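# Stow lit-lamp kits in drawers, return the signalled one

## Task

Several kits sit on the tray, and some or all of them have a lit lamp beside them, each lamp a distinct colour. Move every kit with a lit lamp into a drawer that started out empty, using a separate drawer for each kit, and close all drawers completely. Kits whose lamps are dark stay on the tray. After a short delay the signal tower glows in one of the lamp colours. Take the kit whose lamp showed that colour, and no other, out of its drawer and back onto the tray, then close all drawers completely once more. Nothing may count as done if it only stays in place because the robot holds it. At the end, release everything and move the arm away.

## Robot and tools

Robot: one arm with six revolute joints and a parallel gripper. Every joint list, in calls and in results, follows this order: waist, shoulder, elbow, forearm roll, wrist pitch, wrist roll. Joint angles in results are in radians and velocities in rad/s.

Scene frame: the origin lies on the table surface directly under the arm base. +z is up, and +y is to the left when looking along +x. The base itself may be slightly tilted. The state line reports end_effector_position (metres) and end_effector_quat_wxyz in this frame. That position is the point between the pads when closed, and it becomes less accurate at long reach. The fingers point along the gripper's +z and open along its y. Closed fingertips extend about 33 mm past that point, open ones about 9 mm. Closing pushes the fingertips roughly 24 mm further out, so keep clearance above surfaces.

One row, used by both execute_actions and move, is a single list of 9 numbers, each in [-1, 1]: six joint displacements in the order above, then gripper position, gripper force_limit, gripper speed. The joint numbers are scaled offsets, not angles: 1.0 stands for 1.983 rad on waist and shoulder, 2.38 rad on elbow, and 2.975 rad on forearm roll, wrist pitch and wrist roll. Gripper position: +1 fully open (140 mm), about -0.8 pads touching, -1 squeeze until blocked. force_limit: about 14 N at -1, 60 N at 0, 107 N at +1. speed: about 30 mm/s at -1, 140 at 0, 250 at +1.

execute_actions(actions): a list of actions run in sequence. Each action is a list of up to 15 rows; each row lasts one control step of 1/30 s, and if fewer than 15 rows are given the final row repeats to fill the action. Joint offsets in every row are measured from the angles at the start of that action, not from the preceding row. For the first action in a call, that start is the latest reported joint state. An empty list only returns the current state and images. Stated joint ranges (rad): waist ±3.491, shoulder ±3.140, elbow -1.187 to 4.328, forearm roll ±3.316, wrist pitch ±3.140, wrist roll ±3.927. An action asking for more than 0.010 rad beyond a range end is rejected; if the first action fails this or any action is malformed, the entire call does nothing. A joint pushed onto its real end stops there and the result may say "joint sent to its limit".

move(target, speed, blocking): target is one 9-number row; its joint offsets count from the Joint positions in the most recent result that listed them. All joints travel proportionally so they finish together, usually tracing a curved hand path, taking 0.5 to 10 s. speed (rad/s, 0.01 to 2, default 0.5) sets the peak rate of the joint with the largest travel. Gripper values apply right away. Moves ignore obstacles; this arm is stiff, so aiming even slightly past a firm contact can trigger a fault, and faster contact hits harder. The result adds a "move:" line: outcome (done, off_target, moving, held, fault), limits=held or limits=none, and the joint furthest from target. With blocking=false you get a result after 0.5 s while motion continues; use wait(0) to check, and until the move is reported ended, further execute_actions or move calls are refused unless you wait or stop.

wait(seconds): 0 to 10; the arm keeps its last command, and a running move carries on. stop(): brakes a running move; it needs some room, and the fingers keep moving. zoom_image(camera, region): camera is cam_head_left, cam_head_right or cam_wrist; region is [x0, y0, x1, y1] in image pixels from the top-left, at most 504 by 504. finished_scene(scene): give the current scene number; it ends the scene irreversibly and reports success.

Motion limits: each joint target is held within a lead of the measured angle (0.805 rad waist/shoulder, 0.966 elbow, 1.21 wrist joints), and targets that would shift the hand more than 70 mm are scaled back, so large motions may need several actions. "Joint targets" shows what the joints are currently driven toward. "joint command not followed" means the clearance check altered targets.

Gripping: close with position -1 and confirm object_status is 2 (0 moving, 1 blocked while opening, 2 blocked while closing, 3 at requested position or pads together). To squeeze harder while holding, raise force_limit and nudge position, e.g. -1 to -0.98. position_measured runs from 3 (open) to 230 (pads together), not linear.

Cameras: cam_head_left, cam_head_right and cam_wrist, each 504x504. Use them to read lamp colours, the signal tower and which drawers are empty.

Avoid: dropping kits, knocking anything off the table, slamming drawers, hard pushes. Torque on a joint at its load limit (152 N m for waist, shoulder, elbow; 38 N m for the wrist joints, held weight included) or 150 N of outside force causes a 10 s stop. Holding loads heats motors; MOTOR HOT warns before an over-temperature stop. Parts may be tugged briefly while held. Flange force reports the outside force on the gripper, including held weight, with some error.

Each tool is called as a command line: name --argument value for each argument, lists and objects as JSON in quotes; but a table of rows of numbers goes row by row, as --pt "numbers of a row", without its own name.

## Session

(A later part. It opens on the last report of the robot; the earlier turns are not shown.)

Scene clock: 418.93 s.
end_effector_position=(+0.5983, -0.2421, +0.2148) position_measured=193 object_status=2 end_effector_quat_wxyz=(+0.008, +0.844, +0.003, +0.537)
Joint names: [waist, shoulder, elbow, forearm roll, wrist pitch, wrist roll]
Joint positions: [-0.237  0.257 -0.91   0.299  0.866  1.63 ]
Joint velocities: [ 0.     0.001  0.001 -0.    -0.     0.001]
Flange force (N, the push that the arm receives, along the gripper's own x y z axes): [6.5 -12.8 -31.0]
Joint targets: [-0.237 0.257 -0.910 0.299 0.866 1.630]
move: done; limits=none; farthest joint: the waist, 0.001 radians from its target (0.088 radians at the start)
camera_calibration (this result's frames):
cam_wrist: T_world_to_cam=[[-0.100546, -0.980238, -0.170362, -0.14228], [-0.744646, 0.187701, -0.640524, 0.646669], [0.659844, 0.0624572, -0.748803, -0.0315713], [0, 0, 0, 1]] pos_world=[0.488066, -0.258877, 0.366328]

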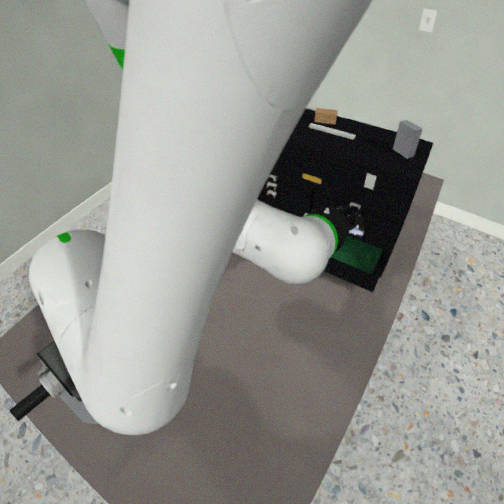

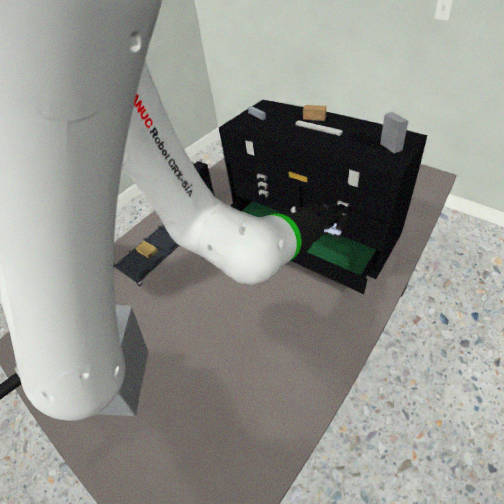

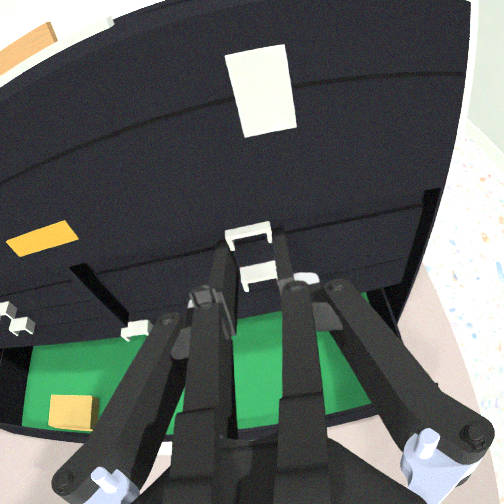

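move --target '[0,0,0,0,0,0,0.5,-0.3,0]'

move --target '[-0.0443,-0.0285,-0.0594,0.0274,0.0311,0,0.5,-0.3,0]' --speed 0.2

move --target '[0.2892,0.2645,-0.0174,-0.2075,0.1806,0.0205,0.5,-0.3,0]' --speed 0.35

move --target '[-0.0267,0.115,0.0382,0.0168,0.0454,-0.0047,0.5,-0.3,0]' --speed 0.15

move --target '[0,0,0,0,0,0,-1,-0.3,-0.4]'

move --target '[-0.0131,-0.0504,0.0319,0.0084,-0.0575,0.0128,-1,-0.3,-0.4]' --speed 0.1

move --target '[-0.0109,-0.0341,0.0509,0.0059,-0.0626,0.0114,-1,-0.3,-0.4]' --speed 0.09

Scene clock: 427.00 s.
end_effector_position=(+0.5983, -0.2420, +0.2147) position_measured=66 object_status=3 end_effector_quat_wxyz=(+0.008, +0.844, +0.003, +0.537)
Joint names: [waist, shoulder, elbow, forearm roll, wrist pitch, wrist roll]
Joint positions: [-0.237  0.257 -0.91   0.299  0.866  1.63 ]
Joint velocities: [-0.     0.001 -0.    -0.001  0.    -0.001]
Flange force (N, the push that the arm receives, along the gripper's own x y z axes): [1.7 -4.3 -3.4]
Joint targets: [-0.237 0.257 -0.910 0.299 0.866 1.630]
move: done; limits=none; farthest joint: the waist, 0.000 radians from its target (0.000 radians at the start)
camera_calibration (this result's frames):
cam_wrist: T_world_to_cam=[[-0.100434, -0.980246, -0.170383, -0.142286], [-0.744763, 0.187621, -0.640412, 0.646633], [0.659729, 0.0625761, -0.748894, -0.031521], [0, 0, 0, 1]] pos_world=[0.488093, -0.258825, 0.366262]

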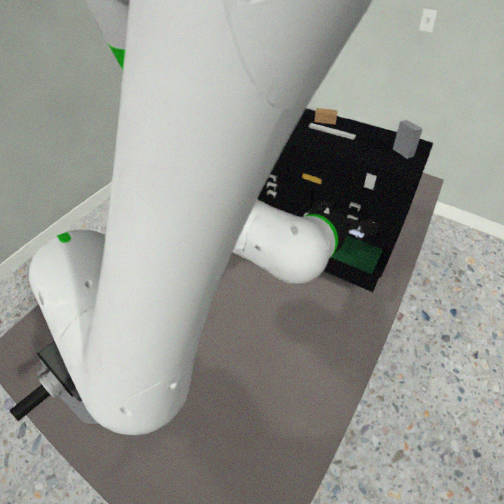

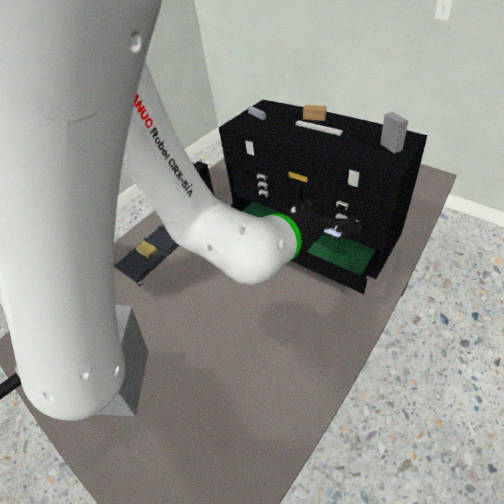

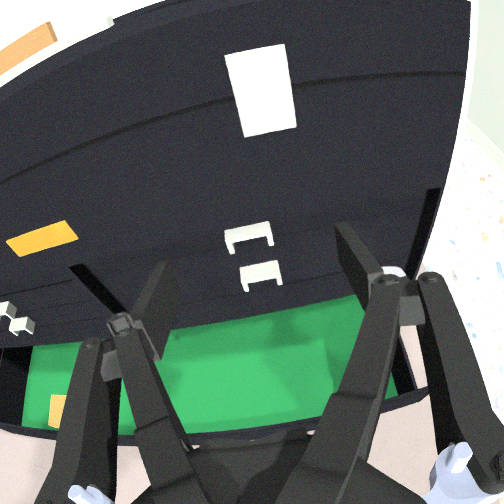

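Scene clock: 428.07 s.
end_effector_position=(+0.5374, -0.2425, +0.2150) position_measured=66 object_status=3 end_effector_quat_wxyz=(+0.009, +0.843, +0.003, +0.538)
Joint names: [waist, shoulder, elbow, forearm roll, wrist pitch, wrist roll]
Joint positions: [-0.324  0.2   -1.052  0.38   0.959  1.63 ]
Joint velocities: [-0.001 -0.    -0.001 -0.     0.     0.001]
Flange force (N, the push that the arm receives, along the gripper's own x y z axes): [2.0 -6.4 -1.6]
Joint targets: [-0.324 0.200 -1.052 0.380 0.959 1.630]
move: done; limits=none; farthest joint: the waist, 0.000 radians from its target (0.088 radians at the start)
camera_calibration (this result's frames):
cam_wrist: T_world_to_cam=[[-0.101077, -0.980299, -0.169697, -0.148579], [-0.743146, 0.1878, -0.642234, 0.601127], [0.66145, 0.0611943, -0.747488, 0.00723973], [0, 0, 0, 1]] pos_world=[0.426919, -0.258987, 0.366262]

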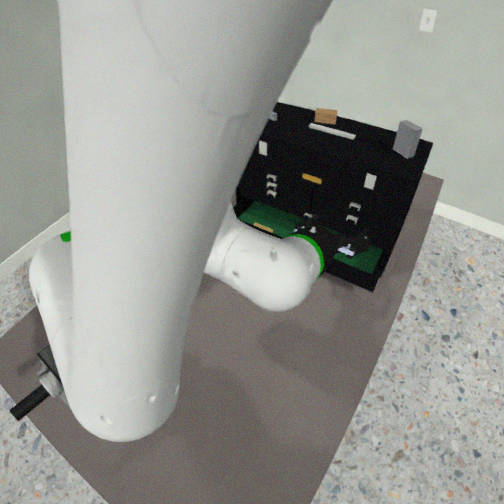

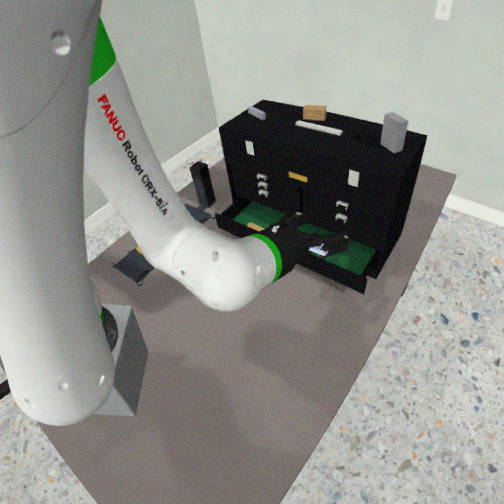

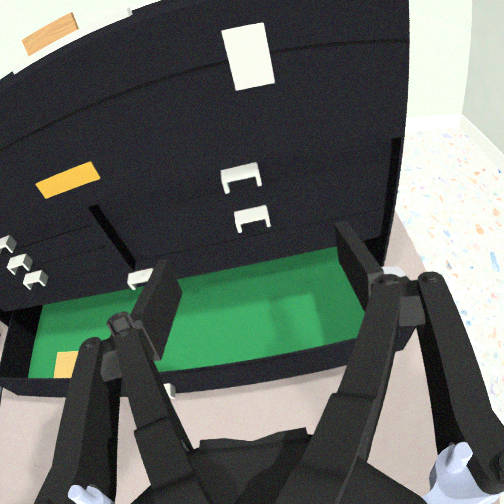

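Scene clock: 430.27 s.
end_effector_position=(+0.4875, -0.1146, +0.1269) position_measured=66 object_status=3 end_effector_quat_wxyz=(+0.008, +0.844, +0.003, +0.537)
Joint names: [waist, shoulder, elbow, forearm roll, wrist pitch, wrist roll]
Joint positions: [ 0.249  0.725 -1.093 -0.237  1.496  1.691]
Joint velocities: [-0.     0.002  0.    -0.001  0.    -0.001]
Flange force (N, the push that the arm receives, along the gripper's own x y z axes): no reading
Joint targets: [0.249 0.725 -1.093 -0.237 1.496 1.691]
move: done; limits=none; farthest joint: the waist, 0.000 radians from its target (0.574 radians at the start)
camera_calibration (this result's frames):
cam_wrist: T_world_to_cam=[[-0.101796, -0.98009, -0.170476, -0.0427318], [-0.744567, 0.18871, -0.640319, 0.484053], [0.659741, 0.0617485, -0.748952, -0.0323017], [0, 0, 0, 1]] pos_world=[0.37737, -0.131232, 0.278471]

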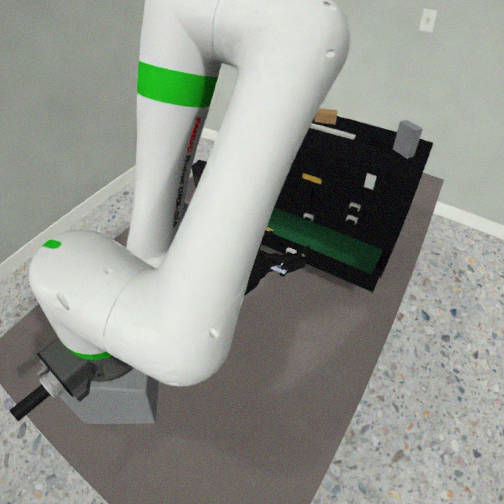

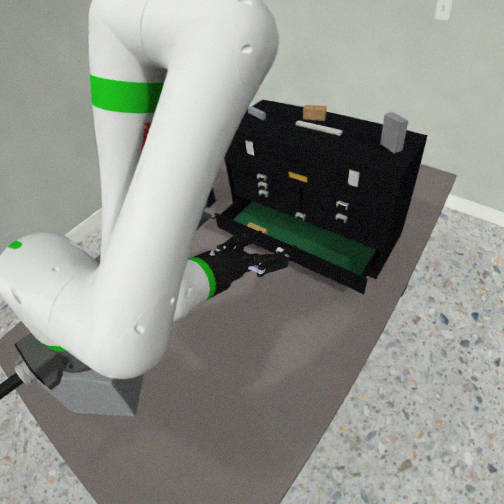

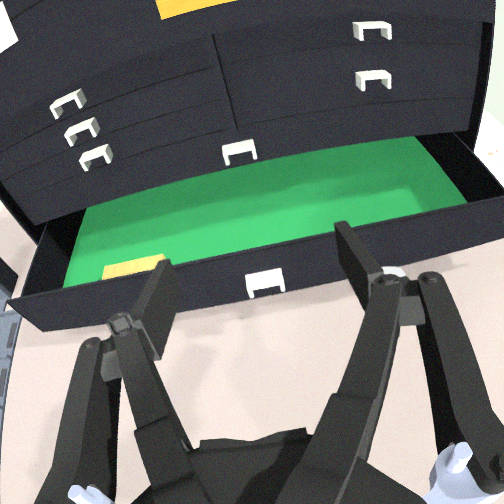

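Scene clock: 432.13 s.
end_effector_position=(+0.4894, -0.1147, +0.0754) position_measured=66 object_status=3 end_effector_quat_wxyz=(+0.008, +0.844, +0.002, +0.536)
Joint names: [waist, shoulder, elbow, forearm roll, wrist pitch, wrist roll]
Joint positions: [ 0.196  0.953 -1.002 -0.187  1.631  1.677]
Joint velocities: [-0.001 -0.     0.    -0.001  0.    -0.001]
Flange force (N, the push that the arm receives, along the gripper's own x y z axes): [1.4 -6.3 -2.1]
Joint targets: [0.196 0.953 -1.002 -0.187 1.631 1.677]
move: done; limits=none; farthest joint: the waist, 0.000 radians from its target (0.053 radians at the start)
camera_calibration (this result's frames):
cam_wrist: T_world_to_cam=[[-0.103016, -0.979837, -0.171194, -0.050801], [-0.745989, 0.189951, -0.638293, 0.453157], [0.657942, 0.0619543, -0.750516, -0.0710777], [0, 0, 0, 1]] pos_world=[0.379582, -0.131451, 0.227206]

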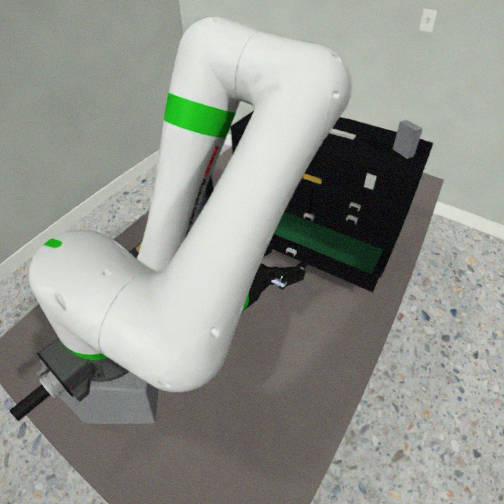

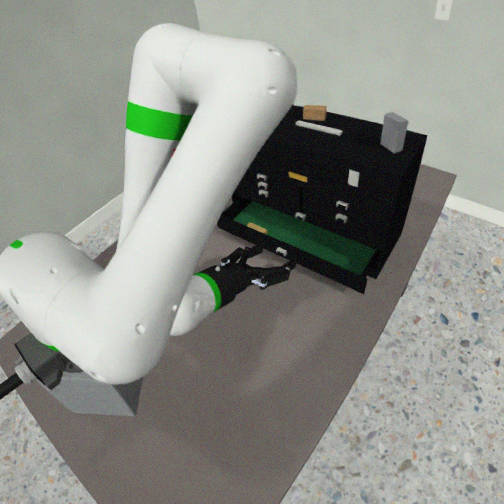

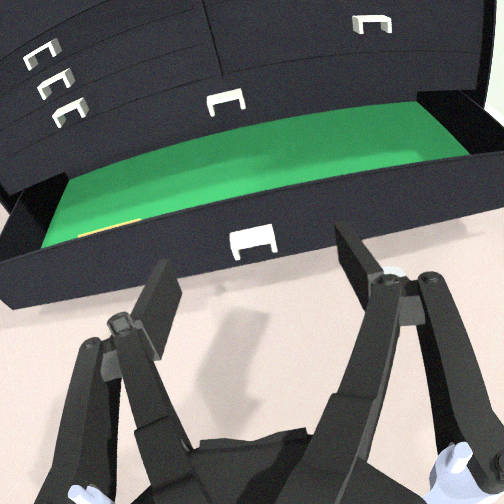

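Scene clock: 433.17 s.
end_effector_position=(+0.4894, -0.1149, +0.0754) position_measured=192 object_status=2 end_effector_quat_wxyz=(+0.008, +0.844, +0.002, +0.536)
Joint names: [waist, shoulder, elbow, forearm roll, wrist pitch, wrist roll]
Joint positions: [ 0.196  0.953 -1.002 -0.187  1.631  1.677]
Joint velocities: [ 0.001 -0.001 -0.     0.    -0.    -0.001]
Flange force (N, the push that the arm receives, along the gripper's own x y z axes): [4.6 10.5 -3.8]
Joint targets: [0.196 0.953 -1.002 -0.187 1.631 1.677]
move: done; limits=none; farthest joint: the waist, 0.000 radians from its target (0.000 radians at the start)
camera_calibration (this result's frames):
cam_wrist: T_world_to_cam=[[-0.103407, -0.979819, -0.171061, -0.0507957], [-0.745896, 0.190163, -0.63834, 0.453152], [0.657987, 0.061585, -0.750507, -0.0710875], [0, 0, 0, 1]] pos_world=[0.379526, -0.131566, 0.227224]

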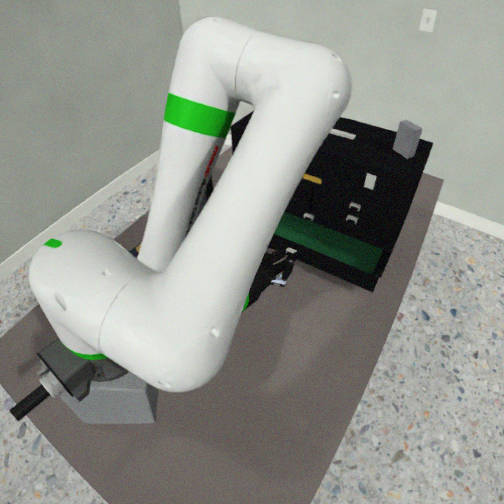

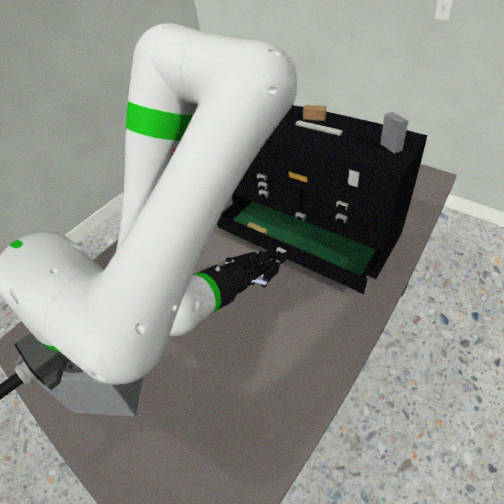

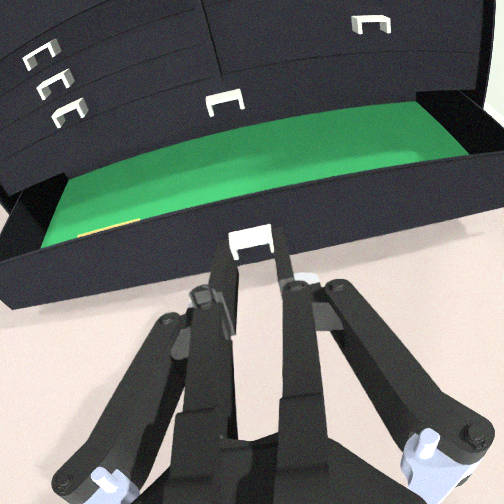

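Scene clock: 435.17 s.
end_effector_position=(+0.5355, -0.1151, +0.0757) position_measured=192 object_status=2 end_effector_quat_wxyz=(+0.008, +0.844, +0.002, +0.536)
Joint names: [waist, shoulder, elbow, forearm roll, wrist pitch, wrist roll]
Joint positions: [ 0.17   0.853 -0.926 -0.162  1.46   1.715]
Joint velocities: [-0.001  0.     0.     0.001 -0.     0.002]
Flange force (N, the push that the arm receives, along the gripper's own x y z axes): [5.0 0.5 -9.5]
Joint targets: [0.170 0.853 -0.926 -0.162 1.460 1.715]
move: done; limits=none; farthest joint: the waist, 0.000 radians from its target (0.026 radians at the start)
camera_calibration (this result's frames):
cam_wrist: T_world_to_cam=[[-0.102413, -0.979852, -0.171468, -0.0466441], [-0.745549, 0.189723, -0.638876, 0.487543], [0.658535, 0.0624085, -0.749958, -0.101481], [0, 0, 0, 1]] pos_world=[0.425538, -0.131869, 0.227375]

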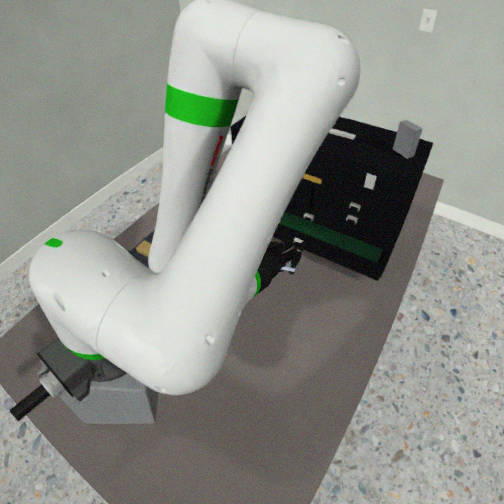

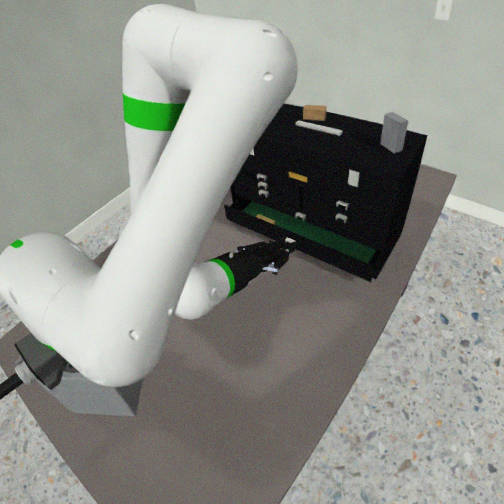

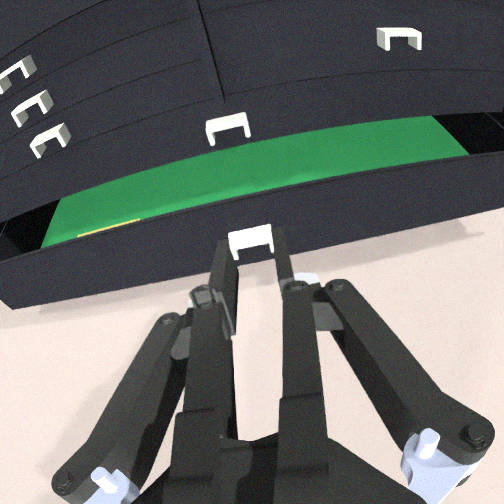

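Scene clock: 437.53 s.
end_effector_position=(+0.5967, -0.1148, +0.0756) position_measured=192 object_status=2 end_effector_quat_wxyz=(+0.008, +0.844, +0.004, +0.536)
Joint names: [waist, shoulder, elbow, forearm roll, wrist pitch, wrist roll]
Joint positions: [ 0.148  0.786 -0.805 -0.145  1.274  1.749]
Joint velocities: [-0.001 -0.001  0.001 -0.    -0.     0.   ]
Flange force (N, the push that the arm receives, along the gripper's own x y z axes): [17.2 -5.7 -37.2]
Joint targets: [0.148 0.785 -0.805 -0.145 1.274 1.749]
move: done; limits=none; farthest joint: the waist, 0.000 radians from its target (0.022 radians at the start)
camera_calibration (this result's frames):
cam_wrist: T_world_to_cam=[[-0.0992412, -0.980388, -0.170267, -0.042206], [-0.746129, 0.186529, -0.639139, 0.533057], [0.658364, 0.0636122, -0.750007, -0.141634], [0, 0, 0, 1]] pos_world=[0.486787, -0.131799, 0.227285]

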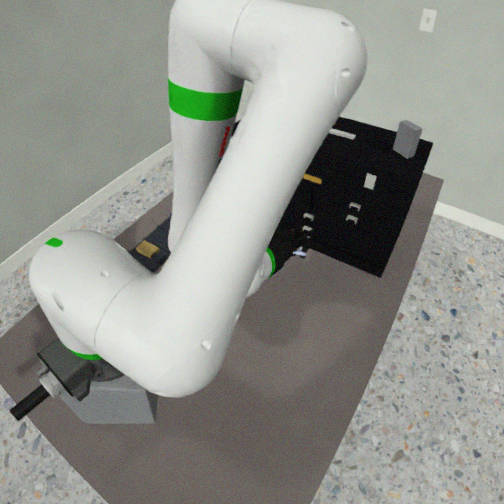

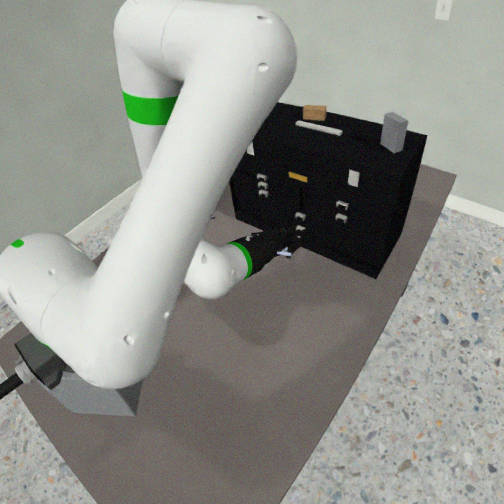

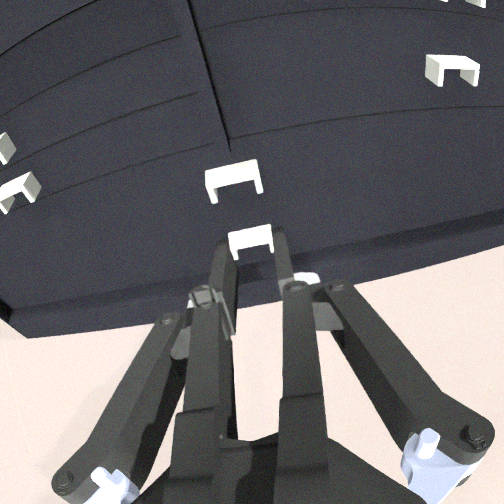

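Go to M x.523 pose (tower top visible from left camera).

move --target '[0,0,0,0,0,0,0.1,-0.3,0]'

move --target '[0.0343,-0.0678,-0.0933,-0.0215,0.0289,-0.007,0.1,-0.3,0]' --speed 0.2

wait --seconds 8

Scene clock: 442.70 s.
end_effector_position=(+0.5967, -0.1149, +0.0756) position_measured=117 object_status=3 end_effector_quat_wxyz=(+0.008, +0.844, +0.004, +0.536)
Joint names: [waist, shoulder, elbow, forearm roll, wrist pitch, wrist roll]
Joint positions: [ 0.148  0.785 -0.805 -0.145  1.274  1.749]
Joint velocities: [ 0.     0.001 -0.    -0.001  0.    -0.001]
Flange force (N, the push that the arm receives, along the gripper's own x y z axes): [1.7 -4.4 -2.2]
Joint targets: [0.148 0.786 -0.805 -0.145 1.274 1.749]
move: done; limits=none; farthest joint: the shoulder, 0.001 radians from its target (0.001 radians at the start)
camera_calibration (this result's frames):
cam_wrist: T_world_to_cam=[[-0.0992459, -0.980386, -0.170275, -0.0422017], [-0.746074, 0.186543, -0.639199, 0.53308], [0.658425, 0.0636001, -0.749954, -0.141664], [0, 0, 0, 1]] pos_world=[0.486804, -0.131807, 0.227317]

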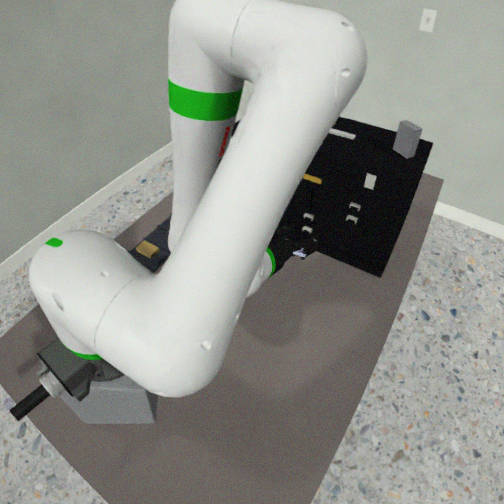

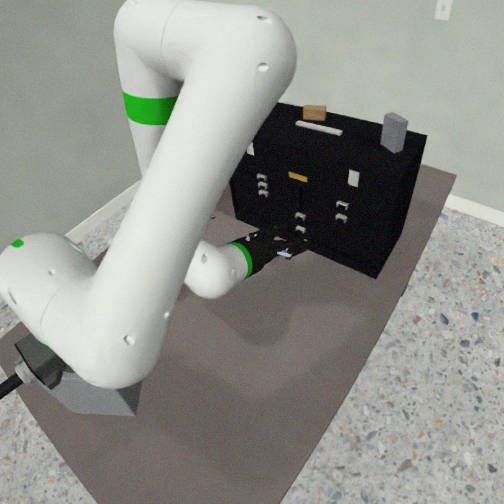

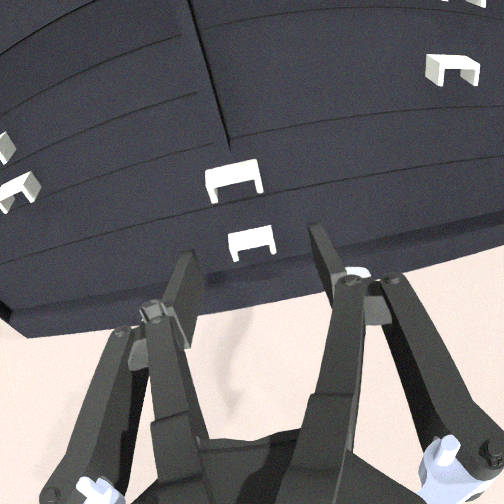

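Scene clock: 444.17 s.
end_effector_position=(+0.5225, -0.1148, +0.1265) position_measured=117 object_status=3 end_effector_quat_wxyz=(+0.008, +0.844, +0.003, +0.536)
Joint names: [waist, shoulder, elbow, forearm roll, wrist pitch, wrist roll]
Joint positions: [ 0.216  0.651 -1.027 -0.209  1.36   1.728]
Joint velocities: [-0.     0.    -0.001  0.001  0.    -0.001]
Flange force (N, the push that the arm receives, along the gripper's own x y z axes): [-0.5 -6.1 -1.2]
Joint targets: [0.216 0.651 -1.027 -0.209 1.360 1.728]
move: done; limits=none; farthest joint: the shoulder, 0.001 radians from its target (0.135 radians at the start)
camera_calibration (this result's frames):
cam_wrist: T_world_to_cam=[[-0.100522, -0.98021, -0.170537, -0.0400916], [-0.745547, 0.187712, -0.639472, 0.510097], [0.658829, 0.0628621, -0.749662, -0.0549669], [0, 0, 0, 1]] pos_world=[0.412485, -0.131594, 0.278149]

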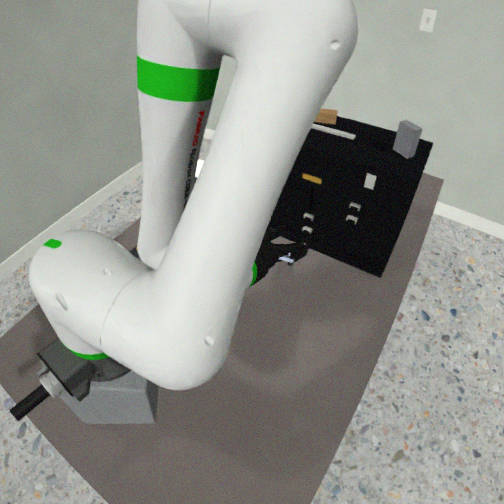

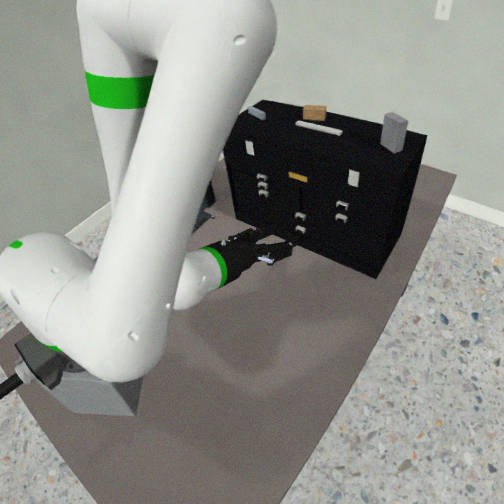

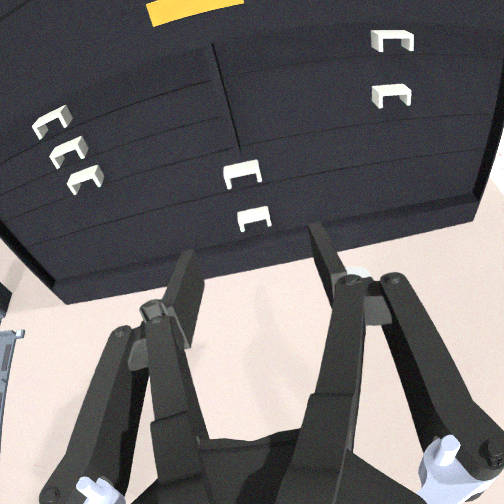

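Scene clock: 452.17 s.
end_effector_position=(+0.5225, -0.1148, +0.1265) position_measured=117 object_status=3 end_effector_quat_wxyz=(+0.008, +0.844, +0.003, +0.536)
Joint names: [waist, shoulder, elbow, forearm roll, wrist pitch, wrist roll]
Joint positions: [ 0.216  0.651 -1.027 -0.209  1.36   1.728]
Joint velocities: [ 0.001 -0.001  0.    -0.     0.    -0.001]
Flange force (N, the push that the arm receives, along the gripper's own x y z axes): [2.3 -5.8 -3.8]
Joint targets: [0.216 0.651 -1.027 -0.209 1.360 1.728]
wait: 8.00 s; at rest by 0.17 s
camera_calibration (this result's frames):
cam_wrist: T_world_to_cam=[[-0.100526, -0.980211, -0.170531, -0.0400949], [-0.745557, 0.18771, -0.639461, 0.510089], [0.658817, 0.0628587, -0.749672, -0.0549393], [0, 0, 0, 1]] pos_world=[0.412464, -0.131597, 0.278158]

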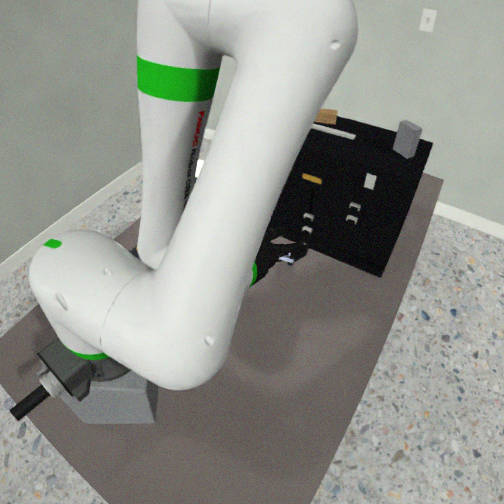

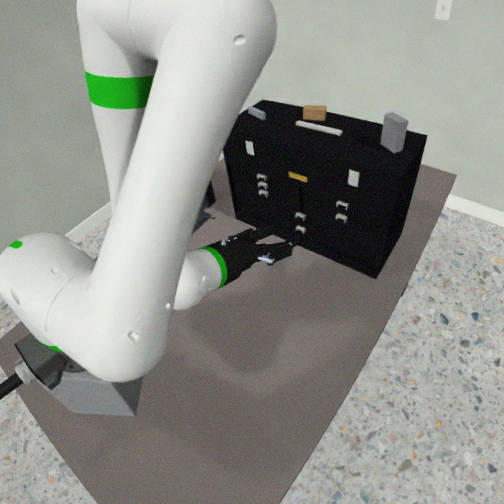

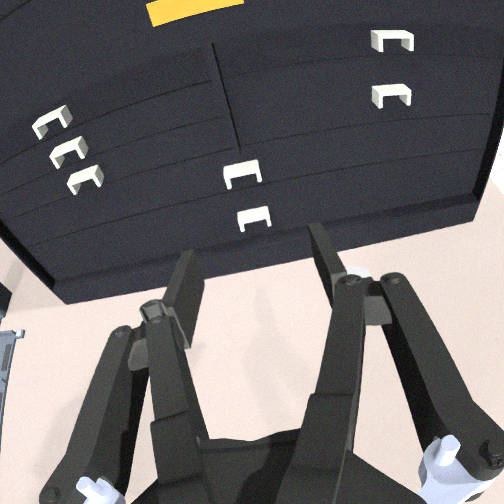

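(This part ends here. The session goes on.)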